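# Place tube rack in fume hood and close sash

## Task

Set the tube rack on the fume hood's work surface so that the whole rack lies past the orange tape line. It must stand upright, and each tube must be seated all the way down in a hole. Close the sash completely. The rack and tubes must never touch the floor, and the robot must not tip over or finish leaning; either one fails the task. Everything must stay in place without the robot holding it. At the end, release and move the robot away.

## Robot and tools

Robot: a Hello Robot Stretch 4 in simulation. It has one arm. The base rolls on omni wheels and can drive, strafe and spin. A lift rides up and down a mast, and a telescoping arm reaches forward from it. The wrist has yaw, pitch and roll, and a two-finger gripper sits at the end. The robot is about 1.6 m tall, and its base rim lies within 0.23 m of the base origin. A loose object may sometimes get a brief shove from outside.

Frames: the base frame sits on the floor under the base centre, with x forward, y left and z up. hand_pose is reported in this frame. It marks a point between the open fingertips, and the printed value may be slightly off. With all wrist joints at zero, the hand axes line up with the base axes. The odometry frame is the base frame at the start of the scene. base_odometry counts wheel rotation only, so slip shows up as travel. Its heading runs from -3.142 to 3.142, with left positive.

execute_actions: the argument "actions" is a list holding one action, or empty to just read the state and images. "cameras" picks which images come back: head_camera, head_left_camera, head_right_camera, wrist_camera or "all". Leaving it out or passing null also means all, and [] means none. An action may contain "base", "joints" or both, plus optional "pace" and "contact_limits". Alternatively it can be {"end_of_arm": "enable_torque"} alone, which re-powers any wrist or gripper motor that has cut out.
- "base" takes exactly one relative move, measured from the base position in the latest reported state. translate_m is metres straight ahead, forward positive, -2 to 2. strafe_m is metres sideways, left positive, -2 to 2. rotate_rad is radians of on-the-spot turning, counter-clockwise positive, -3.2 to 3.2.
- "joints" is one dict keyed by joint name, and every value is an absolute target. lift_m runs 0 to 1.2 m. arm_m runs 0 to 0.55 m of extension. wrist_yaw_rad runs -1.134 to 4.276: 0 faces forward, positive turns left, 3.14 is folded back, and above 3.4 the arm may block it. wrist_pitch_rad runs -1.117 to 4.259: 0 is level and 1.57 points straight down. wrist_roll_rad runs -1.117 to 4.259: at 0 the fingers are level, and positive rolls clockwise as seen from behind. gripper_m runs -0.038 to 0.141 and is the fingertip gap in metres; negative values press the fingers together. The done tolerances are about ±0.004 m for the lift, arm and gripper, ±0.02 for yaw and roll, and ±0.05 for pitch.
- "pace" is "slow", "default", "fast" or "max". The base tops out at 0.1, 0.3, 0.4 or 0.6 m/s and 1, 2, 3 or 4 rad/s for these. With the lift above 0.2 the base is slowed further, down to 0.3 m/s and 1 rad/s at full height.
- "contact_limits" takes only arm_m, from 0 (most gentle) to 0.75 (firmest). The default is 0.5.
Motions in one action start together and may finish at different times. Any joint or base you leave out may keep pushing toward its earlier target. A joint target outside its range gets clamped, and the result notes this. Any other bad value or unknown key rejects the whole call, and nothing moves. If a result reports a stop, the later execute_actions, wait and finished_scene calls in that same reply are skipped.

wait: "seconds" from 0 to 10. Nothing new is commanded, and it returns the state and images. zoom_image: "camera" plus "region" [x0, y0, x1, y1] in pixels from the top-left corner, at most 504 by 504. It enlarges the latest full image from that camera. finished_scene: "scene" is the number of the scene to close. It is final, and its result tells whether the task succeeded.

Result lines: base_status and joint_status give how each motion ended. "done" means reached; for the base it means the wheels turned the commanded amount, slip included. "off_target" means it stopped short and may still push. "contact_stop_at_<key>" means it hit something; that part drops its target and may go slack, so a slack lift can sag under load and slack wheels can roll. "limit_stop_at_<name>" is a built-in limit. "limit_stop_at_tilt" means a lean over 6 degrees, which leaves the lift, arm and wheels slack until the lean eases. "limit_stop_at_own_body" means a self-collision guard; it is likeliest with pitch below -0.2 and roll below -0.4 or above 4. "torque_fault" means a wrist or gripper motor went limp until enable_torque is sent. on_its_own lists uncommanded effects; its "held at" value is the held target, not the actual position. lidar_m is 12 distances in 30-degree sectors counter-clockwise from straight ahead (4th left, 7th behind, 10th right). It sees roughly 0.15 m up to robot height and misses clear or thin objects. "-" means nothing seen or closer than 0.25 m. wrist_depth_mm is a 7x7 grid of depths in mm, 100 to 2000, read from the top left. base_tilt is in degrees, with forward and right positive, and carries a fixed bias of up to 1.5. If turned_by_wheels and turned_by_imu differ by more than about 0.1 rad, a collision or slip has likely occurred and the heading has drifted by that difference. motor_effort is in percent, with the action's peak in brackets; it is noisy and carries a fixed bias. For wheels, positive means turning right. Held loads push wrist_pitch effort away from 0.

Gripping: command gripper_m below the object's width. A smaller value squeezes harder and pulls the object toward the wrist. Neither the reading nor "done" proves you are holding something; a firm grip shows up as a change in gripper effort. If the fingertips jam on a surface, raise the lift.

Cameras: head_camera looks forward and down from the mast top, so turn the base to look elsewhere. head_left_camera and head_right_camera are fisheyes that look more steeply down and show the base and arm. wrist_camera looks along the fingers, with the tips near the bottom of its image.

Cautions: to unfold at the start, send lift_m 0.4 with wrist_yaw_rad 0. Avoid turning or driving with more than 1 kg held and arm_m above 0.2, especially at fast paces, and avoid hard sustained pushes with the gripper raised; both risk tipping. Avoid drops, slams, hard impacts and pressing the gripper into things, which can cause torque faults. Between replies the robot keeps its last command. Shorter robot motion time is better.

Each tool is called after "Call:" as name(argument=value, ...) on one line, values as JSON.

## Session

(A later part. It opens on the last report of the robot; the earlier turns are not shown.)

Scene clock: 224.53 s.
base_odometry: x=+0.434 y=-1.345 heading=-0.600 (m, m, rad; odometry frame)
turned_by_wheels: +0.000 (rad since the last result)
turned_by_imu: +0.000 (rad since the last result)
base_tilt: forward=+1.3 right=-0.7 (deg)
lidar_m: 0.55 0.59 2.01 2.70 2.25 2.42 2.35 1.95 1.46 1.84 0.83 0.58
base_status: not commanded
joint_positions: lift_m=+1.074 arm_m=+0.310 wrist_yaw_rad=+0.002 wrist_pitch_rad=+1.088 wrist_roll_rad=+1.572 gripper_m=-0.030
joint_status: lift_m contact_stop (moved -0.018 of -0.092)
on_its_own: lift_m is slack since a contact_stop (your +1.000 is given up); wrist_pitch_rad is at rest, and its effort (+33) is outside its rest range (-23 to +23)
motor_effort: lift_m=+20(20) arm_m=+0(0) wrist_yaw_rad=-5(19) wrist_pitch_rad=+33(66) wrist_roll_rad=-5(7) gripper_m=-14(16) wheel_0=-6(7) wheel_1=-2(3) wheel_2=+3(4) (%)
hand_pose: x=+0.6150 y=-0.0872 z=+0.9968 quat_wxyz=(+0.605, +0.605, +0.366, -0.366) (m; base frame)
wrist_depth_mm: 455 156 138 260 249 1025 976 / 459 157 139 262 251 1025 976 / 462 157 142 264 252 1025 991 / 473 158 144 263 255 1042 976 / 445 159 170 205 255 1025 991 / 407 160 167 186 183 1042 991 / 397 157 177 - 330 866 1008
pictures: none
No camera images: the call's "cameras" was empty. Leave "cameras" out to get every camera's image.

Call:
execute_actions(actions=[{"joints":{"lift_m":1.0},"pace":"max"}], cameras=["wrist_camera"])

Scene clock: 226.77 s.
base_odometry: x=+0.434 y=-1.345 heading=-0.600 (m, m, rad; odometry frame)
turned_by_wheels: +0.000 (rad since the last result)
turned_by_imu: +0.000 (rad since the last result)
base_tilt: forward=+1.3 right=-0.6 (deg)
lidar_m: 0.55 0.60 2.03 2.65 2.24 2.45 2.34 1.96 1.47 1.84 0.82 0.60
base_status: not commanded
joint_positions: lift_m=+1.056 arm_m=+0.310 wrist_yaw_rad=+0.002 wrist_pitch_rad=+1.088 wrist_roll_rad=+1.572 gripper_m=-0.030
joint_status: lift_m contact_stop (moved -0.018 of -0.074)
on_its_own: lift_m is slack since a contact_stop (your +1.000 is given up); wrist_pitch_rad is at rest, and its effort (+34) is outside its rest range (-23 to +23)
motor_effort: lift_m=+20(22) arm_m=+0(0) wrist_yaw_rad=-4(18) wrist_pitch_rad=+34(66) wrist_roll_rad=-5(9) gripper_m=-14(15) wheel_0=-6(6) wheel_1=-2(3) wheel_2=+3(3) (%)
hand_pose: x=+0.6151 y=-0.0872 z=+0.9789 quat_wxyz=(+0.605, +0.605, +0.366, -0.366) (m; base frame)
wrist_depth_mm: 424 156 138 241 249 1008 946 / 427 157 140 242 247 1025 976 / 436 157 141 245 247 1025 976 / 439 157 144 242 246 991 976 / 418 159 171 206 248 1042 991 / 389 161 168 186 183 1025 991 / 399 157 177 - 330 854 976
pictures: wrist_camera
Images, in order (width x height): wrist_camera 616x392.

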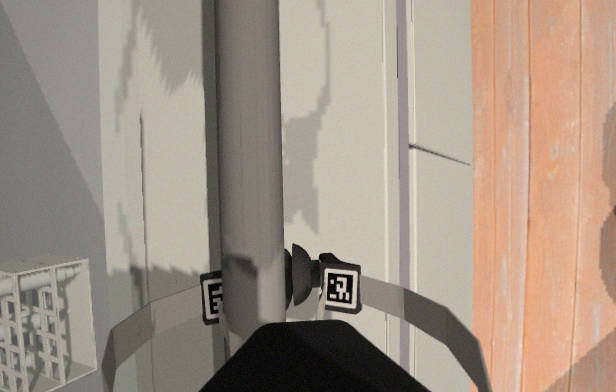

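Call:
execute_actions(actions=[{"joints":{"lift_m":1.075,"gripper_m":0.045,"arm_m":0.305}}], cameras=[])

Call:
execute_actions(actions=[{"joints":{"lift_m":1.17,"arm_m":0.275},"pace":"slow"}], cameras=["wrist_camera"])

Scene clock: 231.50 s.
base_odometry: x=+0.434 y=-1.345 heading=-0.600 (m, m, rad; odometry frame)
turned_by_wheels: +0.000 (rad since the last result)
turned_by_imu: +0.000 (rad since the last result)
base_tilt: forward=+1.2 right=-0.7 (deg)
lidar_m: 0.55 0.59 2.03 2.70 2.25 2.44 2.33 1.96 1.47 1.85 0.80 0.58
base_status: not commanded
joint_positions: lift_m=+1.075 arm_m=+0.306 wrist_yaw_rad=-0.001 wrist_pitch_rad=+1.098 wrist_roll_rad=+1.570 gripper_m=+0.045
joint_status: all done
motor_effort: lift_m=+19(26) arm_m=-4(11) wrist_yaw_rad=+4(20) wrist_pitch_rad=+4(41) wrist_roll_rad=-2(6) gripper_m=-2(11) wheel_0=-3(6) wheel_1=-1(2) wheel_2=+3(5) (%)
hand_pose: x=+0.6078 y=-0.0876 z=+0.9964 quat_wxyz=(+0.603, +0.603, +0.369, -0.369) (m; base frame)
wrist_depth_mm: 439 174 180 258 294 1025 976 / 445 174 181 259 293 1060 976 / 449 174 182 259 293 1025 991 / 452 175 181 259 291 1042 991 / 439 177 182 262 293 1078 991 / 430 179 165 164 198 1060 1008 / 421 175 188 - 402 1025 1008
pictures: none
No camera images: the call's "cameras" was empty. Leave "cameras" out to get every camera's image.

Scene clock: 233.17 s.
base_odometry: x=+0.434 y=-1.345 heading=-0.599 (m, m, rad; odometry frame)
turned_by_wheels: +0.000 (rad since the last result)
turned_by_imu: -0.003 (rad since the last result)
base_tilt: forward=+1.3 right=-0.7 (deg)
lidar_m: 0.56 0.59 2.00 2.71 2.23 2.43 2.35 1.98 1.46 1.83 0.82 0.58
base_status: not commanded
joint_positions: lift_m=+1.170 arm_m=+0.276 wrist_yaw_rad=+0.004 wrist_pitch_rad=+1.090 wrist_roll_rad=+1.571 gripper_m=+0.045
joint_status: all done
on_its_own: wrist_pitch_rad is at rest, and its effort (+26) is outside its rest range (-23 to +23)
motor_effort: lift_m=+19(39) arm_m=-7(14) wrist_yaw_rad=-10(34) wrist_pitch_rad=+26(27) wrist_roll_rad=-5(7) gripper_m=-3(5) wheel_0=-2(3) wheel_1=+0(3) wheel_2=+6(14) (%)
hand_pose: x=+0.5809 y=-0.0869 z=+1.0925 quat_wxyz=(+0.605, +0.604, +0.368, -0.366) (m; base frame)
wrist_depth_mm: 609 190 173 366 387 1118 1060 / 609 190 173 373 387 1138 1078 / 621 191 174 373 384 1118 1060 / 627 193 176 375 387 1118 1078 / 634 195 179 382 384 1138 1078 / 559 192 176 377 199 1138 1078 / 661 198 177 - 525 1118 1098
pictures: wrist_camera
Images, in order (width x height): wrist_camera 616x392.

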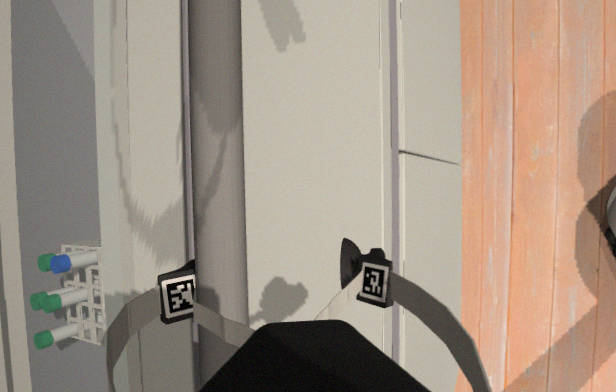

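Call:
execute_actions(actions=[{"joints":{"lift_m":1.165,"arm_m":0.295},"pace":"slow"}], cameras=["wrist_camera","head_camera"])

Scene clock: 236.07 s.
base_odometry: x=+0.434 y=-1.345 heading=-0.600 (m, m, rad; odometry frame)
turned_by_wheels: +0.000 (rad since the last result)
turned_by_imu: +0.000 (rad since the last result)
base_tilt: forward=+1.3 right=-0.7 (deg)
lidar_m: 0.54 0.58 2.00 2.70 2.25 2.44 2.35 1.98 1.49 1.80 0.82 0.58
base_status: not commanded
joint_positions: lift_m=+1.166 arm_m=+0.294 wrist_yaw_rad=+0.001 wrist_pitch_rad=+1.092 wrist_roll_rad=+1.571 gripper_m=+0.045
joint_status: all done
motor_effort: lift_m=+10(17) arm_m=+4(7) wrist_yaw_rad=-3(11) wrist_pitch_rad=+19(28) wrist_roll_rad=-4(4) gripper_m=-2(3) wheel_0=-1(2) wheel_1=+0(0) wheel_2=+5(6) (%)
hand_pose: x=+0.5981 y=-0.0872 z=+1.0880 quat_wxyz=(+0.604, +0.604, +0.368, -0.367) (m; base frame)
wrist_depth_mm: 597 177 162 364 340 1098 1042 / 597 178 163 364 343 1078 1042 / 609 178 163 368 345 1118 1078 / 621 180 163 370 349 1138 1078 / 621 182 164 375 345 1138 1060 / 627 181 165 362 199 1138 1098 / 640 185 193 - 436 1138 1078
pictures: head_camera, wrist_camera
Images, in order (width x height): head_camera 420x560, wrist_camera 616x392.

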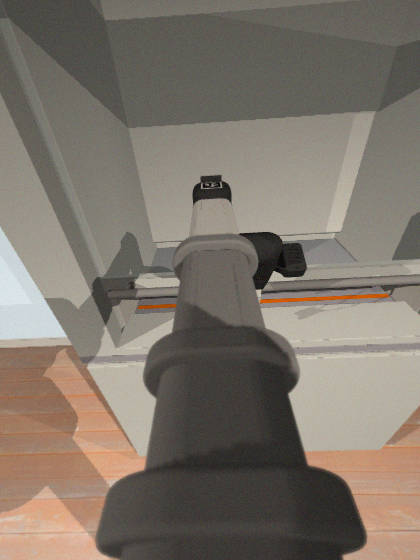

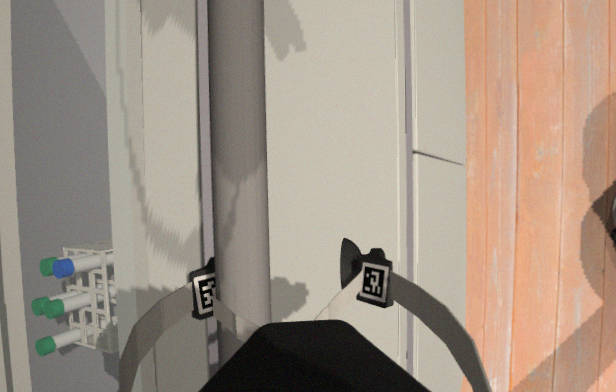

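Call:
execute_actions(actions=[{"joints":{"lift_m":1.148,"arm_m":0.27,"wrist_pitch_rad":0.97}}], cameras=[])

Call:
execute_actions(actions=[{"joints":{"lift_m":1.13,"arm_m":0.243,"wrist_pitch_rad":0.85}}], cameras=["wrist_camera"])

Scene clock: 241.37 s.
base_odometry: x=+0.434 y=-1.345 heading=-0.600 (m, m, rad; odometry frame)
turned_by_wheels: +0.000 (rad since the last result)
turned_by_imu: +0.000 (rad since the last result)
base_tilt: forward=+1.4 right=-0.7 (deg)
lidar_m: 0.55 0.58 2.01 2.72 2.22 2.45 2.34 1.98 1.47 1.82 0.82 0.59
base_status: not commanded
joint_positions: lift_m=+1.148 arm_m=+0.272 wrist_yaw_rad=+0.007 wrist_pitch_rad=+0.959 wrist_roll_rad=+1.572 gripper_m=+0.045
joint_status: all done
on_its_own: wrist_yaw_rad is at rest, and its effort (-19) is outside its rest range (-13 to +13); wrist_pitch_rad is at rest, and its effort (+28) is outside its rest range (-23 to +23)
motor_effort: lift_m=+17(18) arm_m=-13(14) wrist_yaw_rad=-19(18) wrist_pitch_rad=+28(26) wrist_roll_rad=-5(2) gripper_m=-7(7) wheel_0=-2(2) wheel_1=+0(0) wheel_2=+5(5) (%)
hand_pose: x=+0.6093 y=-0.0863 z=+1.0903 quat_wxyz=(+0.628, +0.626, +0.328, -0.324) (m; base frame)
wrist_depth_mm: 668 180 156 368 324 530 1025 / 654 181 156 366 325 525 1042 / 661 182 158 368 327 525 1042 / 668 186 160 377 330 530 1042 / 668 187 163 377 325 539 1060 / 640 191 163 364 198 554 1042 / 647 182 196 - 330 564 1060
pictures: none
No camera images: the call's "cameras" was empty. Leave "cameras" out to get every camera's image.

Scene clock: 242.53 s.
base_odometry: x=+0.434 y=-1.345 heading=-0.598 (m, m, rad; odometry frame)
turned_by_wheels: +0.001 (rad since the last result)
turned_by_imu: -0.033 (rad since the last result)
base_tilt: forward=+1.4 right=-0.7 (deg)
lidar_m: 0.55 0.55 1.94 2.89 2.21 2.49 2.37 2.09 1.49 1.65 0.83 0.59
base_status: not commanded
joint_positions: lift_m=+1.130 arm_m=+0.246 wrist_yaw_rad=+0.020 wrist_pitch_rad=+0.840 wrist_roll_rad=+1.571 gripper_m=+0.045
joint_status: all done
on_its_own: wrist_yaw_rad is at rest, and its effort (-57) is outside its rest range (-13 to +13); wrist_pitch_rad is at rest, and its effort (+26) is outside its rest range (-23 to +23)
motor_effort: lift_m=+17(20) arm_m=-14(16) wrist_yaw_rad=-57(58) wrist_pitch_rad=+26(27) wrist_roll_rad=-1(6) gripper_m=-4(6) wheel_0=+0(3) wheel_1=+0(0) wheel_2=+15(16) (%)
hand_pose: x=+0.6108 y=-0.0835 z=+1.0937 quat_wxyz=(+0.649, +0.643, +0.295, -0.282) (m; base frame)
wrist_depth_mm: 627 192 159 387 324 357 768 / 621 699 160 389 327 362 759 / 634 691 160 387 330 364 750 / 634 683 162 389 336 368 768 / 634 699 165 399 322 373 759 / 640 517 164 375 199 373 788 / 634 196 196 - 325 375 809
pictures: wrist_camera
Images, in order (width x height): wrist_camera 616x392.

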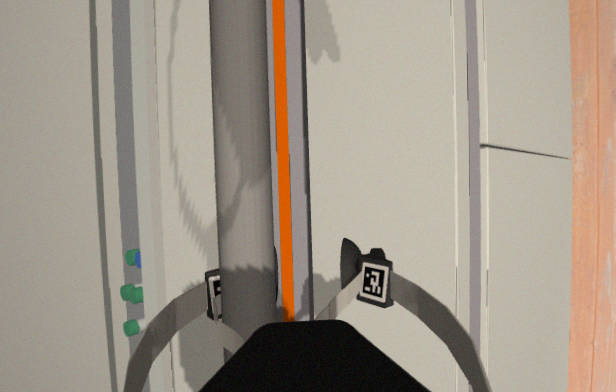

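Call:
execute_actions(actions=[{"joints":{"lift_m":1.15,"arm_m":0.285,"wrist_pitch_rad":1.0}}], cameras=[])

Call:
execute_actions(actions=[{"joints":{"lift_m":1.165,"arm_m":0.32,"wrist_pitch_rad":1.15}}], cameras=["wrist_camera"])

Call:
execute_actions(actions=[{"joints":{"lift_m":1.05,"gripper_m":0.0},"pace":"max"}], cameras=["wrist_camera"])

Scene clock: 249.30 s.
base_odometry: x=+0.434 y=-1.345 heading=-0.599 (m, m, rad; odometry frame)
turned_by_wheels: -0.001 (rad since the last result)
turned_by_imu: -0.001 (rad since the last result)
base_tilt: forward=+1.3 right=-0.6 (deg)
lidar_m: 0.56 0.56 1.95 2.85 2.23 2.50 2.35 2.08 1.45 1.59 0.80 0.57
base_status: not commanded
joint_positions: lift_m=+1.150 arm_m=+0.284 wrist_yaw_rad=+0.000 wrist_pitch_rad=+0.997 wrist_roll_rad=+1.569 gripper_m=+0.045
joint_status: all done
motor_effort: lift_m=+18(21) arm_m=+6(13) wrist_yaw_rad=-1(60) wrist_pitch_rad=+4(49) wrist_roll_rad=+3(5) gripper_m=+0(4) wheel_0=+5(6) wheel_1=+3(3) wheel_2=+3(17) (%)
hand_pose: x=+0.6113 y=-0.0874 z=+1.0860 quat_wxyz=(+0.622, +0.620, +0.339, -0.338) (m; base frame)
wrist_depth_mm: 654 178 154 368 325 691 1042 / 661 178 154 362 330 676 1025 / 668 178 156 366 332 640 1042 / 668 179 160 368 334 615 1025 / 668 182 183 370 325 615 1060 / 676 185 162 174 198 597 1078 / 627 176 187 - 325 597 1078
pictures: none
No camera images: the call's "cameras" was empty. Leave "cameras" out to get every camera's image.

Scene clock: 250.17 s.
base_odometry: x=+0.434 y=-1.345 heading=-0.599 (m, m, rad; odometry frame)
turned_by_wheels: +0.000 (rad since the last result)
turned_by_imu: +0.000 (rad since the last result)
base_tilt: forward=+1.2 right=-0.6 (deg)
lidar_m: 0.55 0.58 1.92 2.88 2.20 2.50 2.35 2.06 1.49 1.62 0.83 0.58
base_status: not commanded
joint_positions: lift_m=+1.165 arm_m=+0.319 wrist_yaw_rad=+0.000 wrist_pitch_rad=+1.147 wrist_roll_rad=+1.570 gripper_m=+0.045
joint_status: all done
motor_effort: lift_m=+18(19) arm_m=+5(6) wrist_yaw_rad=+1(16) wrist_pitch_rad=+6(44) wrist_roll_rad=+1(3) gripper_m=-2(5) wheel_0=+2(5) wheel_1=+3(3) wheel_2=+3(3) (%)
hand_pose: x=+0.6085 y=-0.0874 z=+1.0804 quat_wxyz=(+0.594, +0.594, +0.384, -0.383) (m; base frame)
wrist_depth_mm: 539 162 150 345 334 1138 1060 / 549 162 175 345 334 1118 1060 / 549 163 175 347 336 1160 1078 / 559 164 174 351 340 1182 1078 / 559 165 172 349 336 1138 1078 / 427 165 167 158 198 1182 1078 / 442 162 177 - 413 1138 1098
pictures: wrist_camera
Images, in order (width x height): wrist_camera 616x392.

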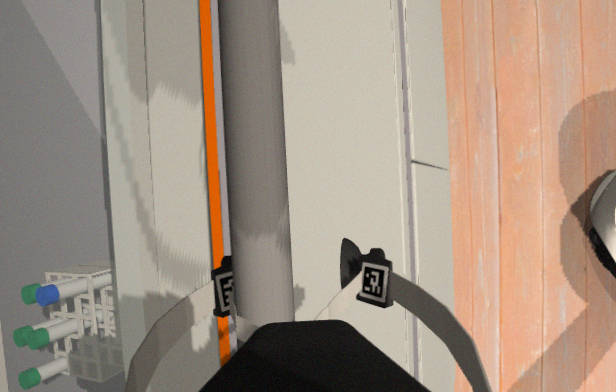

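Scene clock: 251.40 s.
base_odometry: x=+0.434 y=-1.345 heading=-0.599 (m, m, rad; odometry frame)
turned_by_wheels: +0.000 (rad since the last result)
turned_by_imu: -0.008 (rad since the last result)
base_tilt: forward=+1.3 right=-0.6 (deg)
lidar_m: 0.53 0.55 1.89 2.86 2.23 2.46 2.37 2.08 1.49 1.55 0.83 0.59
base_status: not commanded
joint_positions: lift_m=+1.130 arm_m=+0.320 wrist_yaw_rad=+0.009 wrist_pitch_rad=+1.134 wrist_roll_rad=+1.569 gripper_m=+0.000
joint_status: lift_m contact_stop (moved -0.036 of -0.115); the others done
on_its_own: lift_m is slack since a contact_stop (your +1.050 is given up); wrist_yaw_rad is at rest, and its effort (-26) is outside its rest range (-13 to +13); wrist_pitch_rad is at rest, and its effort (+44) is outside its rest range (-23 to +23)
motor_effort: lift_m=+20(22) arm_m=-3(6) wrist_yaw_rad=-26(32) wrist_pitch_rad=+44(81) wrist_roll_rad=+3(2) gripper_m=-8(9) wheel_0=-2(6) wheel_1=-1(4) wheel_2=+9(9) (%)
hand_pose: x=+0.6142 y=-0.0863 z=+1.0464 quat_wxyz=(+0.599, +0.594, +0.383, -0.377) (m; base frame)
wrist_depth_mm: 500 151 164 306 298 1078 1042 / 504 152 163 309 300 1060 1025 / 512 154 162 309 298 1098 1060 / 517 155 168 310 301 1098 1042 / 517 154 167 196 301 1118 1042 / 415 156 165 142 187 1118 1060 / 410 152 164 - 312 1118 1042
pictures: wrist_camera
Images, in order (width x height): wrist_camera 616x392.

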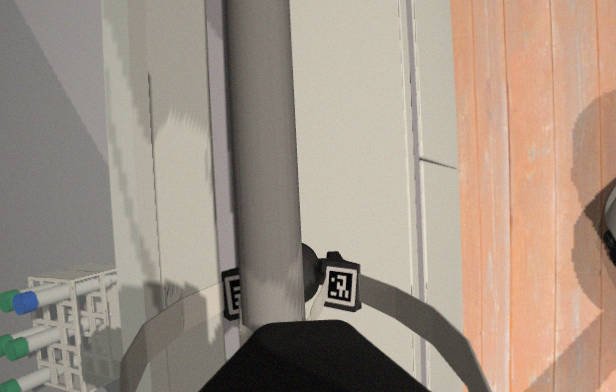

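Call:
execute_actions(actions=[{"joints":{"lift_m":1.0,"arm_m":0.328},"pace":"max"}], cameras=[])

Scene clock: 257.37 s.
base_odometry: x=+0.434 y=-1.345 heading=-0.600 (m, m, rad; odometry frame)
turned_by_wheels: +0.000 (rad since the last result)
turned_by_imu: -0.009 (rad since the last result)
base_tilt: forward=+1.4 right=-0.6 (deg)
lidar_m: 0.53 0.57 1.91 2.87 2.20 2.50 2.35 2.11 1.50 1.51 0.84 0.58
base_status: not commanded
joint_positions: lift_m=+1.103 arm_m=+0.328 wrist_yaw_rad=+0.012 wrist_pitch_rad=+1.133 wrist_roll_rad=+1.569 gripper_m=+0.000
joint_status: lift_m contact_stop (moved -0.027 of -0.130); the others done
on_its_own: lift_m is slack since a contact_stop (your +1.000 is given up); wrist_yaw_rad is at rest, and its effort (-35) is outside its rest range (-13 to +13); wrist_pitch_rad is at rest, and its effort (+46) is outside its rest range (-23 to +23)
motor_effort: lift_m=+20(21) arm_m=-5(5) wrist_yaw_rad=-35(34) wrist_pitch_rad=+46(69) wrist_roll_rad=+3(5) gripper_m=-16(17) wheel_0=-6(6) wheel_1=-2(3) wheel_2=+9(9) (%)
hand_pose: x=+0.6219 y=-0.0860 z=+1.0197 quat_wxyz=(+0.599, +0.594, +0.383, -0.376) (m; base frame)
wrist_depth_mm: 455 141 153 272 267 1078 991 / 462 142 158 276 268 1078 1008 / 466 144 158 136 272 1060 1025 / 473 144 157 133 273 1078 1025 / 473 144 162 132 272 1078 1042 / 392 145 160 128 189 1118 1042 / 384 142 153 - 271 878 1042
pictures: none
No camera images: the call's "cameras" was empty. Leave "cameras" out to get every camera's image.

Call:
execute_actions(actions=[{"joints":{"lift_m":1.0,"arm_m":0.338},"pace":"max"}], cameras=[])

Scene clock: 259.37 s.
base_odometry: x=+0.434 y=-1.345 heading=-0.601 (m, m, rad; odometry frame)
turned_by_wheels: -0.001 (rad since the last result)
turned_by_imu: +0.005 (rad since the last result)
base_tilt: forward=+1.3 right=-0.7 (deg)
lidar_m: 0.54 0.56 1.91 2.87 2.20 2.47 2.37 2.11 1.50 1.54 0.85 0.58
base_status: not commanded
joint_positions: lift_m=+1.085 arm_m=+0.336 wrist_yaw_rad=+0.002 wrist_pitch_rad=+1.143 wrist_roll_rad=+1.570 gripper_m=+0.000
joint_status: lift_m contact_stop (moved -0.018 of -0.103); the others done
on_its_own: lift_m is slack since a contact_stop (your +1.000 is given up)
motor_effort: lift_m=+20(19) arm_m=-1(13) wrist_yaw_rad=-6(30) wrist_pitch_rad=+17(61) wrist_roll_rad=+2(8) gripper_m=-12(15) wheel_0=-8(8) wheel_1=-3(5) wheel_2=+2(9) (%)
hand_pose: x=+0.6267 y=-0.0871 z=+1.0004 quat_wxyz=(+0.595, +0.594, +0.383, -0.382) (m; base frame)
wrist_depth_mm: 421 141 158 253 250 1042 976 / 418 142 156 132 251 1078 991 / 427 142 155 130 250 1060 1008 / 430 141 160 129 253 1078 991 / 436 143 158 129 251 1060 991 / 389 144 155 128 189 1060 1042 / 379 146 148 - 253 891 1025
pictures: none
No camera images: the call's "cameras" was empty. Leave "cameras" out to get every camera's image.

Call:
execute_actions(actions=[{"joints":{"lift_m":1.108,"arm_m":0.347,"wrist_pitch_rad":1.27,"gripper_m":0.04},"pace":"slow"}], cameras=["wrist_camera"])

Call:
execute_actions(actions=[{"joints":{"lift_m":1.125,"arm_m":0.355,"wrist_pitch_rad":1.4,"gripper_m":0.08},"pace":"slow"}], cameras=["wrist_camera"])

Scene clock: 264.33 s.
base_odometry: x=+0.434 y=-1.345 heading=-0.599 (m, m, rad; odometry frame)
turned_by_wheels: +0.001 (rad since the last result)
turned_by_imu: -0.014 (rad since the last result)
base_tilt: forward=+1.2 right=-0.6 (deg)
lidar_m: 0.53 0.56 1.88 2.87 2.20 2.51 2.34 2.14 1.47 1.49 0.84 0.56
base_status: not commanded
joint_positions: lift_m=+1.108 arm_m=+0.347 wrist_yaw_rad=+0.001 wrist_pitch_rad=+1.269 wrist_roll_rad=+1.569 gripper_m=+0.040
joint_status: all done
motor_effort: lift_m=+21(27) arm_m=+2(5) wrist_yaw_rad=-3(35) wrist_pitch_rad=+1(70) wrist_roll_rad=+1(5) gripper_m=+0(16) wheel_0=+1(8) wheel_1=+2(5) wheel_2=+6(10) (%)
hand_pose: x=+0.6033 y=-0.0873 z=+1.0108 quat_wxyz=(+0.570, +0.569, +0.420, -0.418) (m; base frame)
wrist_depth_mm: 379 151 173 268 1118 1098 1042 / 384 151 171 271 831 1118 1042 / 387 151 169 271 647 1098 1042 / 387 153 175 273 544 1118 960 / 397 154 172 221 473 1118 931 / 394 154 167 147 203 1118 1060 / 394 155 167 - 1182 1118 1098
pictures: wrist_camera
Images, in order (width x height): wrist_camera 616x392.

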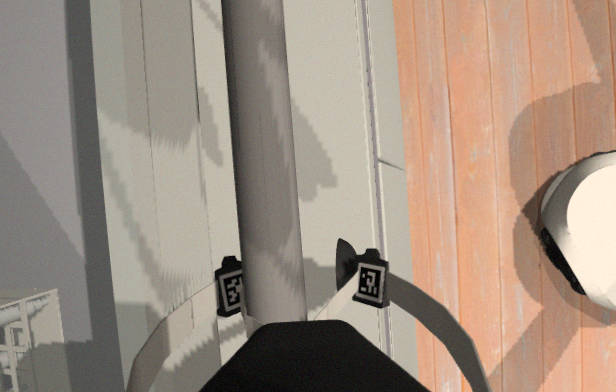

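Scene clock: 266.13 s.
base_odometry: x=+0.434 y=-1.345 heading=-0.599 (m, m, rad; odometry frame)
turned_by_wheels: +0.000 (rad since the last result)
turned_by_imu: +0.000 (rad since the last result)
base_tilt: forward=+1.2 right=-0.6 (deg)
lidar_m: 0.54 0.56 1.88 2.87 2.20 2.48 2.36 2.14 1.50 1.52 0.83 0.59
base_status: not commanded
joint_positions: lift_m=+1.125 arm_m=+0.355 wrist_yaw_rad=+0.001 wrist_pitch_rad=+1.398 wrist_roll_rad=+1.569 gripper_m=+0.080
joint_status: all done
motor_effort: lift_m=+20(27) arm_m=+1(4) wrist_yaw_rad=-2(27) wrist_pitch_rad=+5(49) wrist_roll_rad=+2(1) gripper_m=+1(8) wheel_0=+0(1) wheel_1=+2(2) wheel_2=+6(8) (%)
hand_pose: x=+0.5755 y=-0.0874 z=+1.0191 quat_wxyz=(+0.542, +0.541, +0.456, -0.454) (m; base frame)
wrist_depth_mm: 349 166 155 287 1182 1098 1118 / 351 165 158 290 1205 1138 1118 / 355 161 157 289 1182 1160 1118 / 359 158 158 290 1205 1118 931 / 362 158 160 293 960 1160 931 / 364 158 159 289 732 1160 1118 / 366 159 190 - 1205 1182 1138
pictures: wrist_camera
Images, in order (width x height): wrist_camera 616x392.

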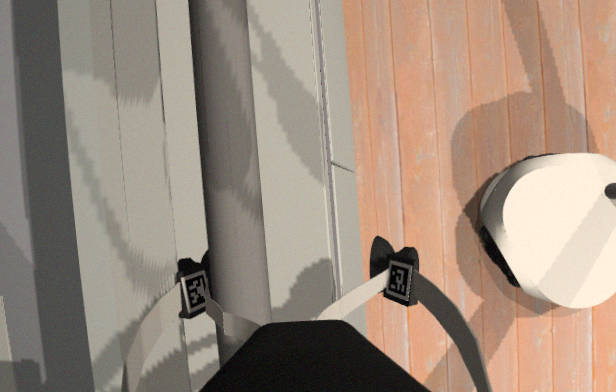

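Call:
execute_actions(actions=[{"joints":{"lift_m":1.14,"arm_m":0.385,"wrist_pitch_rad":1.55,"gripper_m":0.11},"pace":"slow"}], cameras=["wrist_camera"])

Call:
execute_actions(actions=[{"joints":{"lift_m":1.16},"pace":"slow"}], cameras=["wrist_camera"])

Scene clock: 270.00 s.
base_odometry: x=+0.434 y=-1.345 heading=-0.599 (m, m, rad; odometry frame)
turned_by_wheels: +0.000 (rad since the last result)
turned_by_imu: +0.000 (rad since the last result)
base_tilt: forward=+1.2 right=-0.6 (deg)
lidar_m: 0.54 0.57 1.88 2.87 2.19 2.49 2.35 2.11 1.50 1.48 0.84 0.59
base_status: not commanded
joint_positions: lift_m=+1.140 arm_m=+0.384 wrist_yaw_rad=+0.001 wrist_pitch_rad=+1.549 wrist_roll_rad=+1.570 gripper_m=+0.110
joint_status: all done
motor_effort: lift_m=+18(22) arm_m=+5(6) wrist_yaw_rad=-2(23) wrist_pitch_rad=+1(57) wrist_roll_rad=+1(4) gripper_m=+1(8) wheel_0=+0(0) wheel_1=+2(2) wheel_2=+5(6) (%)
hand_pose: x=+0.5614 y=-0.0874 z=+1.0300 quat_wxyz=(+0.506, +0.505, +0.495, -0.494) (m; base frame)
wrist_depth_mm: 236 177 163 1229 1229 1229 1205 / 237 174 163 1205 1205 1205 1229 / 238 170 162 1205 1229 1205 1229 / 327 166 166 1255 1205 1025 1025 / 329 161 165 750 1229 1025 1229 / 330 156 167 301 1255 1229 1281 / 334 157 301 - 1255 1255 1255
pictures: wrist_camera
Images, in order (width x height): wrist_camera 616x392.

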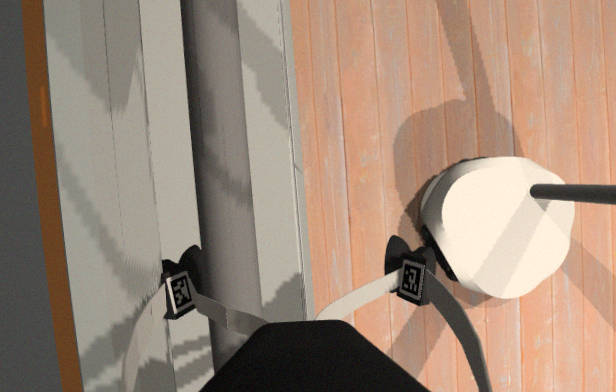

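Scene clock: 270.93 s.
base_odometry: x=+0.434 y=-1.345 heading=-0.599 (m, m, rad; odometry frame)
turned_by_wheels: +0.000 (rad since the last result)
turned_by_imu: +0.000 (rad since the last result)
base_tilt: forward=+1.3 right=-0.7 (deg)
lidar_m: 0.53 0.57 1.88 2.85 2.20 2.54 2.35 2.13 1.49 1.49 0.85 0.60
base_status: not commanded
joint_positions: lift_m=+1.159 arm_m=+0.384 wrist_yaw_rad=+0.001 wrist_pitch_rad=+1.551 wrist_roll_rad=+1.570 gripper_m=+0.110
joint_status: all done
motor_effort: lift_m=+28(28) arm_m=+5(5) wrist_yaw_rad=-2(1) wrist_pitch_rad=-7(7) wrist_roll_rad=+1(1) gripper_m=+1(0) wheel_0=+0(0) wheel_1=+2(2) wheel_2=+4(5) (%)
hand_pose: x=+0.5607 y=-0.0874 z=+1.0492 quat_wxyz=(+0.505, +0.504, +0.496, -0.495) (m; base frame)
wrist_depth_mm: 334 182 178 1229 1205 1229 1255 / 338 178 177 1255 1255 1229 1255 / 340 174 183 1255 1229 1281 1229 / 342 170 181 1255 1229 1078 1060 / 343 170 183 1255 1255 1060 1281 / 345 171 181 315 1308 1281 1281 / 347 172 317 - 1281 1308 1308
pictures: wrist_camera
Images, in order (width x height): wrist_camera 616x392.

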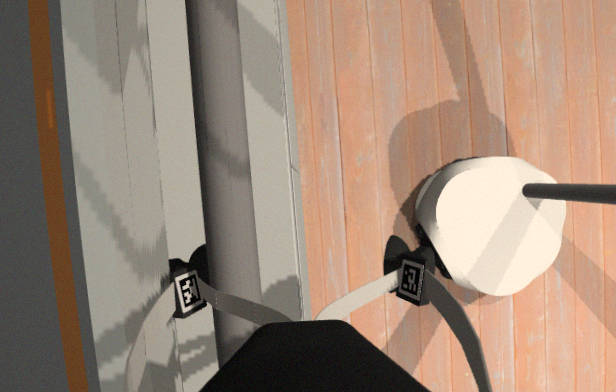

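Call:
execute_actions(actions=[{"joints":{"lift_m":1.178,"arm_m":0.382},"pace":"slow"}], cameras=["wrist_camera"])

Scene clock: 273.30 s.
base_odometry: x=+0.434 y=-1.345 heading=-0.599 (m, m, rad; odometry frame)
turned_by_wheels: +0.000 (rad since the last result)
turned_by_imu: +0.000 (rad since the last result)
base_tilt: forward=+1.3 right=-0.7 (deg)
lidar_m: 0.53 0.55 1.87 2.86 2.19 2.50 2.36 2.14 1.50 1.49 0.86 0.59
base_status: not commanded
joint_positions: lift_m=+1.177 arm_m=+0.383 wrist_yaw_rad=+0.000 wrist_pitch_rad=+1.553 wrist_roll_rad=+1.570 gripper_m=+0.110
joint_status: all done
motor_effort: lift_m=+29(28) arm_m=-5(5) wrist_yaw_rad=+0(2) wrist_pitch_rad=-10(10) wrist_roll_rad=+1(0) gripper_m=+1(0) wheel_0=+0(0) wheel_1=+2(2) wheel_2=+4(4) (%)
hand_pose: x=+0.5590 y=-0.0874 z=+1.0671 quat_wxyz=(+0.505, +0.504, +0.496, -0.495) (m; base frame)
wrist_depth_mm: 349 189 195 1229 1229 1281 1255 / 353 184 322 1255 1229 1255 1255 / 357 185 200 1255 1308 1308 1281 / 357 185 198 1281 1255 1078 1060 / 364 187 203 1281 1205 1098 1336 / 362 189 196 170 1281 1308 1308 / 364 189 334 - 1308 1308 1308
pictures: wrist_camera
Images, in order (width x height): wrist_camera 616x392.

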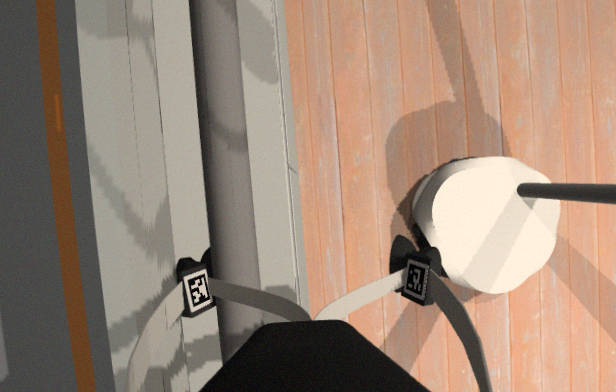

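Sliding out.

Call:
execute_actions(actions=[{"joints":{"lift_m":1.2,"arm_m":0.378,"gripper_m":0.125},"pace":"slow"}], cameras=["wrist_camera"])

Scene clock: 275.83 s.
base_odometry: x=+0.434 y=-1.345 heading=-0.599 (m, m, rad; odometry frame)
turned_by_wheels: +0.000 (rad since the last result)
turned_by_imu: +0.000 (rad since the last result)
base_tilt: forward=+1.3 right=-0.7 (deg)
lidar_m: 0.54 0.56 1.92 2.84 2.19 2.52 2.37 2.12 1.50 1.49 0.86 0.58
base_status: not commanded
joint_positions: lift_m=+1.200 arm_m=+0.379 wrist_yaw_rad=+0.000 wrist_pitch_rad=+1.552 wrist_roll_rad=+1.570 gripper_m=+0.125
joint_status: all done
motor_effort: lift_m=+24(37) arm_m=-5(7) wrist_yaw_rad=+1(4) wrist_pitch_rad=-9(11) wrist_roll_rad=-1(2) gripper_m=+0(0) wheel_0=+0(1) wheel_1=+2(2) wheel_2=+3(3) (%)
hand_pose: x=+0.5551 y=-0.0874 z=+1.0895 quat_wxyz=(+0.505, +0.505, +0.495, -0.495) (m; base frame)
wrist_depth_mm: 375 195 199 1255 1255 1308 1229 / 379 190 195 1308 1281 1281 1281 / 382 186 196 1308 1308 1281 1281 / 384 185 201 1281 1308 1078 1098 / 387 186 198 1308 1182 1098 1308 / 389 186 195 167 1281 1308 1336 / 389 189 359 - 1308 1336 1366
pictures: wrist_camera
Images, in order (width x height): wrist_camera 616x392.

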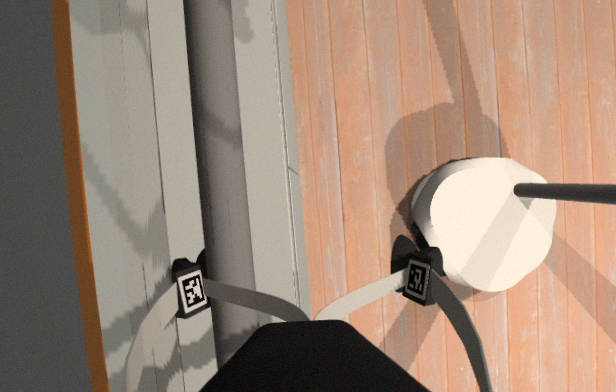

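Call:
execute_actions(actions=[{"joints":{"wrist_pitch_rad":1.45,"arm_m":0.35}}], cameras=["wrist_camera"])

Call:
execute_actions(actions=[{"joints":{"wrist_pitch_rad":1.35,"arm_m":0.325}}], cameras=["wrist_camera"])

Scene clock: 280.87 s.
base_odometry: x=+0.434 y=-1.345 heading=-0.599 (m, m, rad; odometry frame)
turned_by_wheels: +0.000 (rad since the last result)
turned_by_imu: +0.000 (rad since the last result)
base_tilt: forward=+1.3 right=-0.6 (deg)
lidar_m: 0.55 0.57 1.88 2.86 2.20 2.51 2.37 2.11 1.50 1.50 0.86 0.59
base_status: not commanded
joint_positions: lift_m=+1.200 arm_m=+0.351 wrist_yaw_rad=+0.001 wrist_pitch_rad=+1.451 wrist_roll_rad=+1.571 gripper_m=+0.125
joint_status: all done
motor_effort: lift_m=+26(26) arm_m=-7(9) wrist_yaw_rad=-2(6) wrist_pitch_rad=-5(21) wrist_roll_rad=-1(2) gripper_m=+0(0) wheel_0=+0(0) wheel_1=+2(2) wheel_2=+4(4) (%)
hand_pose: x=+0.5567 y=-0.0874 z=+1.0914 quat_wxyz=(+0.529, +0.529, +0.469, -0.469) (m; base frame)
wrist_depth_mm: 404 200 191 627 1255 1229 1182 / 410 195 197 530 1308 1281 1182 / 407 191 194 459 1281 1281 1229 / 413 189 201 402 1281 1060 1025 / 415 190 197 359 1308 1060 1042 / 421 189 193 359 1255 1281 1255 / 421 191 370 - 1308 1255 1255
pictures: wrist_camera
Images, in order (width x height): wrist_camera 616x392.

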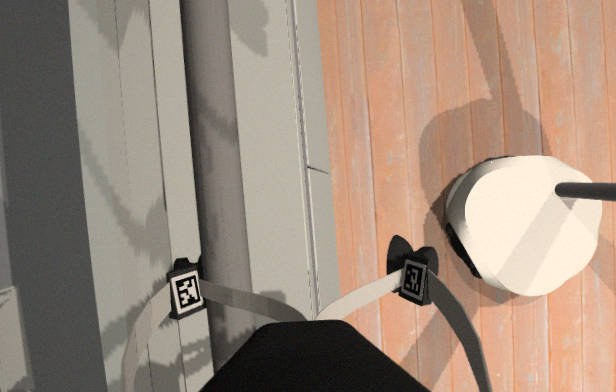

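Scene clock: 281.67 s.
base_odometry: x=+0.434 y=-1.345 heading=-0.599 (m, m, rad; odometry frame)
turned_by_wheels: +0.000 (rad since the last result)
turned_by_imu: +0.000 (rad since the last result)
base_tilt: forward=+1.3 right=-0.7 (deg)
lidar_m: 0.53 0.55 1.86 2.87 2.17 2.51 2.37 2.14 1.51 1.51 0.82 0.57
base_status: not commanded
joint_positions: lift_m=+1.200 arm_m=+0.326 wrist_yaw_rad=+0.001 wrist_pitch_rad=+1.349 wrist_roll_rad=+1.571 gripper_m=+0.125
joint_status: all done
motor_effort: lift_m=+25(27) arm_m=-7(9) wrist_yaw_rad=-2(8) wrist_pitch_rad=+0(15) wrist_roll_rad=-2(3) gripper_m=+0(1) wheel_0=-1(1) wheel_1=+2(2) wheel_2=+4(4) (%)
hand_pose: x=+0.5606 y=-0.0873 z=+1.0964 quat_wxyz=(+0.552, +0.552, +0.442, -0.441) (m; base frame)
wrist_depth_mm: 452 197 189 364 1229 1205 1160 / 452 195 193 368 1229 1160 1138 / 452 192 190 368 1255 1182 1160 / 462 191 196 370 1281 1229 991 / 462 192 193 368 741 1229 991 / 459 191 190 366 904 1229 1182 / 462 196 223 - 1281 1229 1182
pictures: wrist_camera
Images, in order (width x height): wrist_camera 616x392.

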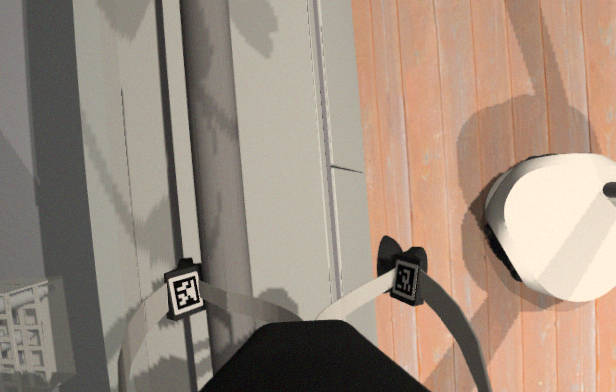

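Call:
execute_actions(actions=[{"joints":{"wrist_pitch_rad":1.45,"arm_m":0.357,"lift_m":1.185,"gripper_m":0.11,"wrist_roll_rad":1.5}}], cameras=[])

Call:
execute_actions(actions=[{"joints":{"wrist_pitch_rad":1.55,"arm_m":0.39,"lift_m":1.175,"gripper_m":0.095}}], cameras=["wrist_camera"])

Call:
execute_actions(actions=[{"joints":{"lift_m":1.05},"pace":"max"}], cameras=["wrist_camera"])

Scene clock: 288.50 s.
base_odometry: x=+0.434 y=-1.345 heading=-0.600 (m, m, rad; odometry frame)
turned_by_wheels: +0.000 (rad since the last result)
turned_by_imu: +0.000 (rad since the last result)
base_tilt: forward=+1.3 right=-0.6 (deg)
lidar_m: 0.54 0.55 1.88 2.87 2.21 2.51 2.37 2.11 1.50 1.49 0.86 0.57
base_status: not commanded
joint_positions: lift_m=+1.186 arm_m=+0.356 wrist_yaw_rad=+0.000 wrist_pitch_rad=+1.449 wrist_roll_rad=+1.500 gripper_m=+0.110
joint_status: all done
motor_effort: lift_m=+11(24) arm_m=+5(4) wrist_yaw_rad=+2(10) wrist_pitch_rad=+1(13) wrist_roll_rad=-2(11) gripper_m=+1(3) wheel_0=-2(2) wheel_1=+1(2) wheel_2=+2(4) (%)
hand_pose: x=+0.5621 y=-0.0874 z=+1.0777 quat_wxyz=(+0.548, +0.511, +0.485, -0.452) (m; base frame)
wrist_depth_mm: 399 170 170 342 1255 1205 1205 / 399 170 171 347 1229 1229 1205 / 402 170 171 349 1229 1229 1205 / 404 170 171 351 1255 1078 1025 / 407 170 172 353 1281 1025 1025 / 415 167 169 351 1255 1229 1205 / 413 167 171 - 1255 1255 1205
pictures: none
No camera images: the call's "cameras" was empty. Leave "cameras" out to get every camera's image.

Scene clock: 289.40 s.
base_odometry: x=+0.434 y=-1.345 heading=-0.600 (m, m, rad; odometry frame)
turned_by_wheels: +0.000 (rad since the last result)
turned_by_imu: +0.000 (rad since the last result)
base_tilt: forward=+1.3 right=-0.6 (deg)
lidar_m: 0.54 0.56 1.91 2.87 2.18 2.48 2.35 2.13 1.48 1.50 0.85 0.57
base_status: not commanded
joint_positions: lift_m=+1.176 arm_m=+0.389 wrist_yaw_rad=+0.001 wrist_pitch_rad=+1.547 wrist_roll_rad=+1.500 gripper_m=+0.095
joint_status: all done
motor_effort: lift_m=+13(13) arm_m=+4(4) wrist_yaw_rad=-2(5) wrist_pitch_rad=+6(30) wrist_roll_rad=-2(1) gripper_m=+0(8) wheel_0=-2(2) wheel_1=+1(1) wheel_2=+2(2) (%)
hand_pose: x=+0.5670 y=-0.0874 z=+1.0654 quat_wxyz=(+0.524, +0.487, +0.512, -0.476) (m; base frame)
wrist_depth_mm: 357 146 150 1255 1255 1255 1229 / 357 147 150 1229 1229 1281 1255 / 359 146 151 1229 1255 1281 1255 / 364 146 152 1255 1308 1060 1281 / 366 145 152 621 1160 1078 1255 / 366 144 153 336 1281 1078 1308 / 370 144 338 - 1281 1281 1281
pictures: wrist_camera
Images, in order (width x height): wrist_camera 616x392.

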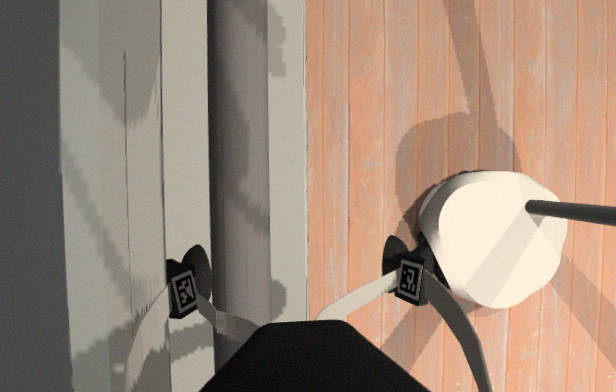

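Scene clock: 290.27 s.
base_odometry: x=+0.434 y=-1.345 heading=-0.599 (m, m, rad; odometry frame)
turned_by_wheels: +0.000 (rad since the last result)
turned_by_imu: +0.000 (rad since the last result)
base_tilt: forward=+1.3 right=-0.6 (deg)
lidar_m: 0.54 0.55 1.88 2.87 2.21 2.51 2.37 2.10 1.49 1.50 0.87 0.57
base_status: not commanded
joint_positions: lift_m=+1.140 arm_m=+0.390 wrist_yaw_rad=+0.002 wrist_pitch_rad=+1.546 wrist_roll_rad=+1.501 gripper_m=+0.095
joint_status: lift_m contact_stop (moved -0.035 of -0.126)
on_its_own: lift_m is slack since a contact_stop (your +1.050 is given up)
motor_effort: lift_m=+20(21) arm_m=+1(4) wrist_yaw_rad=-4(13) wrist_pitch_rad=+11(48) wrist_roll_rad=-3(3) gripper_m=+0(1) wheel_0=+0(2) wheel_1=+0(1) wheel_2=+3(5) (%)
hand_pose: x=+0.5680 y=-0.0874 z=+1.0303 quat_wxyz=(+0.524, +0.488, +0.511, -0.476) (m; base frame)
wrist_depth_mm: 229 145 145 1229 1205 1229 1205 / 229 145 145 1205 1229 1205 1205 / 232 145 146 1205 1205 1205 1229 / 329 145 147 496 1255 1025 1025 / 329 144 147 309 1160 1025 1042 / 332 142 147 301 1255 1060 1229 / 334 139 303 - 1255 1281 1255
pictures: wrist_camera
Images, in order (width x height): wrist_camera 616x392.

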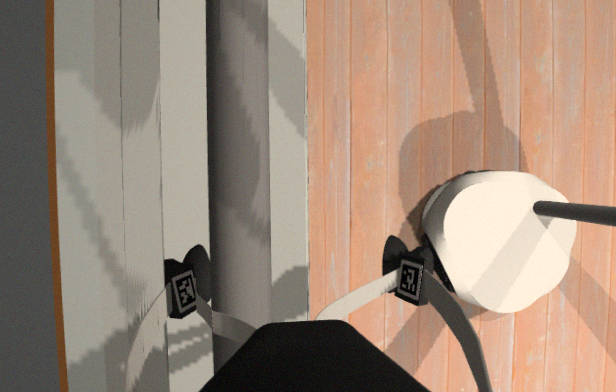

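Call:
execute_actions(actions=[{"joints":{"lift_m":1.05},"pace":"max"}], cameras=[])

Scene clock: 293.63 s.
base_odometry: x=+0.434 y=-1.345 heading=-0.600 (m, m, rad; odometry frame)
turned_by_wheels: +0.000 (rad since the last result)
turned_by_imu: +0.000 (rad since the last result)
base_tilt: forward=+1.3 right=-0.6 (deg)
lidar_m: 0.52 0.56 1.88 2.86 2.18 2.51 2.36 2.12 1.50 1.48 0.85 0.59
base_status: not commanded
joint_positions: lift_m=+1.106 arm_m=+0.390 wrist_yaw_rad=+0.001 wrist_pitch_rad=+1.547 wrist_roll_rad=+1.501 gripper_m=+0.095
joint_status: lift_m contact_stop (moved -0.034 of -0.090)
on_its_own: lift_m is slack since a contact_stop (your +1.050 is given up)
motor_effort: lift_m=+20(21) arm_m=+1(2) wrist_yaw_rad=-3(15) wrist_pitch_rad=+7(51) wrist_roll_rad=+0(3) gripper_m=-1(1) wheel_0=+0(1) wheel_1=+0(1) wheel_2=+3(6) (%)
hand_pose: x=+0.5679 y=-0.0874 z=+0.9960 quat_wxyz=(+0.524, +0.488, +0.511, -0.476) (m; base frame)
wrist_depth_mm: 287 144 147 1182 1182 1182 1182 / 290 145 148 1205 1229 1205 1160 / 290 145 148 1205 1182 1205 1182 / 294 144 149 976 1205 991 991 / 294 144 149 373 1205 1008 991 / 297 142 150 266 1229 1008 1229 / 298 142 267 - 1255 1205 1229
pictures: none
No camera images: the call's "cameras" was empty. Leave "cameras" out to get every camera's image.

Call:
execute_actions(actions=[{"joints":{"lift_m":1.118,"wrist_pitch_rad":1.64,"arm_m":0.418},"contact_limits":{"arm_m":0.3}}], cameras=["wrist_camera","head_camera"])

Call:
execute_actions(actions=[{"joints":{"lift_m":1.15},"pace":"slow"}], cameras=["wrist_camera"])

Scene clock: 296.57 s.
base_odometry: x=+0.434 y=-1.345 heading=-0.600 (m, m, rad; odometry frame)
turned_by_wheels: +0.000 (rad since the last result)
turned_by_imu: +0.000 (rad since the last result)
base_tilt: forward=+1.3 right=-0.7 (deg)
lidar_m: 0.54 0.55 1.91 2.85 2.17 2.52 2.37 2.12 1.51 1.51 0.86 0.59
base_status: not commanded
joint_positions: lift_m=+1.118 arm_m=+0.417 wrist_yaw_rad=+0.000 wrist_pitch_rad=+1.641 wrist_roll_rad=+1.500 gripper_m=+0.095
joint_status: all done
motor_effort: lift_m=+23(27) arm_m=+6(5) wrist_yaw_rad=+3(16) wrist_pitch_rad=-6(43) wrist_roll_rad=+3(2) gripper_m=+0(3) wheel_0=-1(1) wheel_1=+0(0) wheel_2=+3(3) (%)
contact_limits: arm_m 0.3
hand_pose: x=+0.5675 y=-0.0874 z=+1.0082 quat_wxyz=(+0.499, +0.465, +0.535, -0.499) (m; base frame)
wrist_depth_mm: 281 142 262 1205 1229 1255 1308 / 282 142 262 1205 1255 1255 1281 / 285 144 265 1205 1255 1255 1308 / 286 144 267 1229 1255 1060 1281 / 289 145 208 1229 1042 1078 1281 / 290 146 186 165 1229 1078 1336 / 291 146 272 - 1281 1308 1336
pictures: head_camera, wrist_camera
Images, in order (width x height): head_camera 420x560, wrist_camera 616x392.

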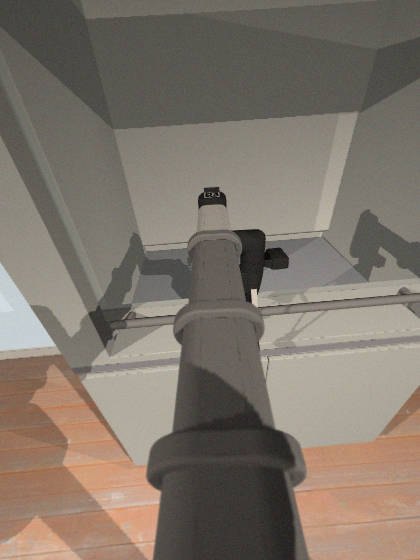

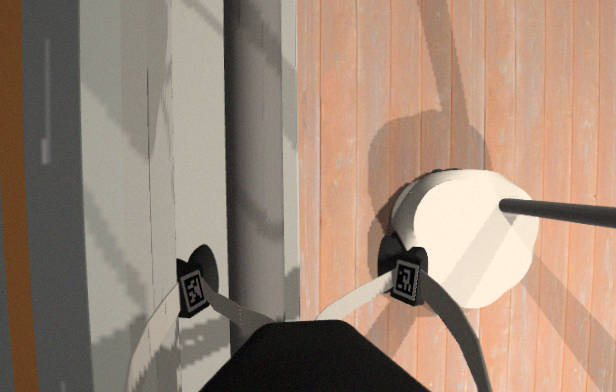

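Scene clock: 297.40 s.
base_odometry: x=+0.434 y=-1.345 heading=-0.600 (m, m, rad; odometry frame)
turned_by_wheels: +0.000 (rad since the last result)
turned_by_imu: +0.000 (rad since the last result)
base_tilt: forward=+1.3 right=-0.7 (deg)
lidar_m: 0.53 0.56 1.90 2.86 2.17 2.49 2.35 2.10 1.51 1.50 0.85 0.59
base_status: not commanded
joint_positions: lift_m=+1.135 arm_m=+0.417 wrist_yaw_rad=-0.001 wrist_pitch_rad=+1.642 wrist_roll_rad=+1.500 gripper_m=+0.095
joint_status: lift_m contact_stop (moved +0.017 of +0.032)
on_its_own: lift_m is slack since a contact_stop (your +1.150 is given up)
motor_effort: lift_m=+21(39) arm_m=+3(5) wrist_yaw_rad=+4(4) wrist_pitch_rad=-8(9) wrist_roll_rad=-1(3) gripper_m=+0(0) wheel_0=+1(1) wheel_1=+0(0) wheel_2=+0(3) (%)
hand_pose: x=+0.5677 y=-0.0874 z=+1.0255 quat_wxyz=(+0.498, +0.465, +0.535, -0.499) (m; base frame)
wrist_depth_mm: 297 141 278 1205 1255 1255 1308 / 298 141 281 1205 1255 1255 1308 / 300 142 282 1255 1281 1255 1281 / 303 143 283 1255 1255 1098 1336 / 303 144 208 1229 1078 1078 1308 / 307 144 187 164 1255 1308 1397 / 307 145 289 - 1308 1336 1366
pictures: wrist_camera
Images, in order (width x height): wrist_camera 616x392.

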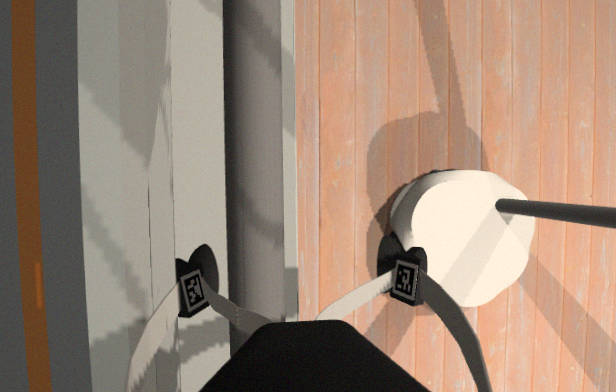

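Call:
execute_actions(actions=[{"joints":{"lift_m":1.132,"arm_m":0.404},"pace":"slow"}], cameras=["wrist_camera"])

Call:
execute_actions(actions=[{"joints":{"lift_m":1.155},"pace":"slow"}], cameras=["wrist_camera"])

Scene clock: 300.50 s.
base_odometry: x=+0.434 y=-1.345 heading=-0.600 (m, m, rad; odometry frame)
turned_by_wheels: +0.000 (rad since the last result)
turned_by_imu: +0.000 (rad since the last result)
base_tilt: forward=+1.3 right=-0.6 (deg)
lidar_m: 0.55 0.56 1.84 2.87 2.20 2.52 2.37 2.14 1.50 1.53 0.86 0.58
base_status: not commanded
joint_positions: lift_m=+1.132 arm_m=+0.405 wrist_yaw_rad=+0.003 wrist_pitch_rad=+1.632 wrist_roll_rad=+1.501 gripper_m=+0.095
joint_status: all done
motor_effort: lift_m=+16(18) arm_m=-8(9) wrist_yaw_rad=-8(8) wrist_pitch_rad=+20(21) wrist_roll_rad=-1(1) gripper_m=-2(2) wheel_0=+1(1) wheel_1=+0(0) wheel_2=+0(0) (%)
hand_pose: x=+0.5589 y=-0.0875 z=+1.0226 quat_wxyz=(+0.502, +0.466, +0.534, -0.496) (m; base frame)
wrist_depth_mm: 216 149 151 1229 1229 1255 1281 / 216 149 151 1229 1229 1281 1308 / 218 149 153 1229 1255 1281 1281 / 301 148 155 1229 1229 1078 1255 / 303 147 156 1255 1042 1060 1308 / 303 146 156 291 1255 1098 1336 / 307 143 287 - 1308 1308 1397
pictures: wrist_camera
Images, in order (width x height): wrist_camera 616x392.

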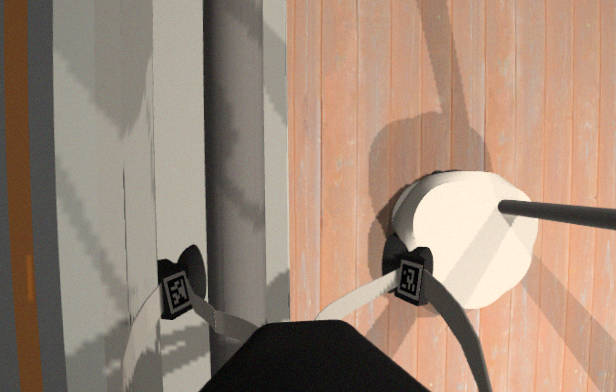

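Scene clock: 301.47 s.
base_odometry: x=+0.434 y=-1.345 heading=-0.600 (m, m, rad; odometry frame)
turned_by_wheels: +0.000 (rad since the last result)
turned_by_imu: +0.000 (rad since the last result)
base_tilt: forward=+1.3 right=-0.7 (deg)
lidar_m: 0.55 0.56 1.89 2.86 2.20 2.51 2.37 2.11 1.51 1.49 0.83 0.59
base_status: not commanded
joint_positions: lift_m=+1.155 arm_m=+0.405 wrist_yaw_rad=+0.001 wrist_pitch_rad=+1.637 wrist_roll_rad=+1.500 gripper_m=+0.095
joint_status: all done
motor_effort: lift_m=+25(26) arm_m=-6(8) wrist_yaw_rad=-2(8) wrist_pitch_rad=+5(19) wrist_roll_rad=+0(1) gripper_m=-1(1) wheel_0=+0(1) wheel_1=+0(0) wheel_2=+2(2) (%)
hand_pose: x=+0.5568 y=-0.0874 z=+1.0450 quat_wxyz=(+0.500, +0.465, +0.535, -0.498) (m; base frame)
wrist_depth_mm: 315 158 172 1255 1255 1308 1281 / 315 159 175 1255 1255 1281 1336 / 319 160 177 1229 1308 1308 1366 / 322 161 180 1255 1281 1098 1336 / 324 162 180 1255 1078 1098 1336 / 327 163 177 314 1308 1308 1366 / 327 163 309 - 1336 1308 1366
pictures: wrist_camera
Images, in order (width x height): wrist_camera 616x392.

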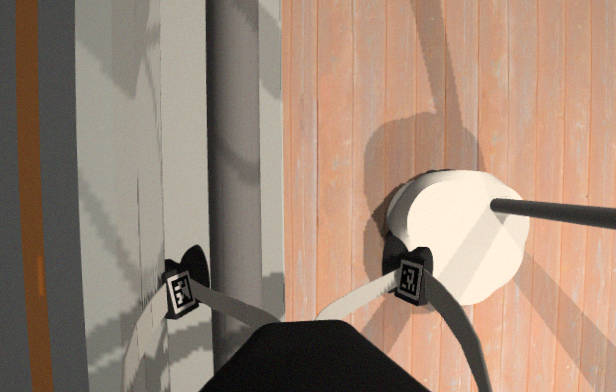

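Call:
execute_actions(actions=[{"joints":{"lift_m":1.178,"arm_m":0.402},"pace":"slow"}], cameras=["wrist_camera"])

Scene clock: 303.97 s.
base_odometry: x=+0.434 y=-1.345 heading=-0.600 (m, m, rad; odometry frame)
turned_by_wheels: +0.000 (rad since the last result)
turned_by_imu: +0.000 (rad since the last result)
base_tilt: forward=+1.3 right=-0.7 (deg)
lidar_m: 0.54 0.54 1.90 2.85 2.18 2.51 2.38 2.13 1.48 1.52 0.84 0.59
base_status: not commanded
joint_positions: lift_m=+1.178 arm_m=+0.403 wrist_yaw_rad=+0.000 wrist_pitch_rad=+1.640 wrist_roll_rad=+1.500 gripper_m=+0.095
joint_status: all done
motor_effort: lift_m=+26(25) arm_m=-5(5) wrist_yaw_rad=+1(3) wrist_pitch_rad=-3(5) wrist_roll_rad=+1(0) gripper_m=+0(0) wheel_0=+0(0) wheel_1=+0(1) wheel_2=+2(3) (%)
hand_pose: x=+0.5537 y=-0.0874 z=+1.0680 quat_wxyz=(+0.499, +0.465, +0.535, -0.499) (m; base frame)
wrist_depth_mm: 336 179 195 1229 1281 1308 1366 / 338 180 195 1255 1281 1336 1366 / 342 181 197 1308 1281 1336 1336 / 342 182 202 1281 1255 1118 1366 / 342 183 207 1281 1098 1138 1397 / 347 184 196 334 1308 1336 1430 / 349 185 329 - 1366 1366 1397
pictures: wrist_camera
Images, in order (width x height): wrist_camera 616x392.

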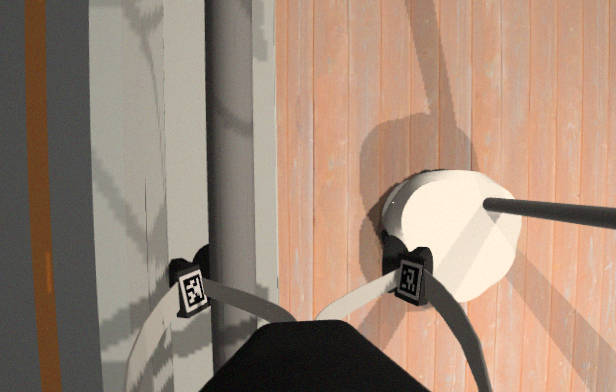

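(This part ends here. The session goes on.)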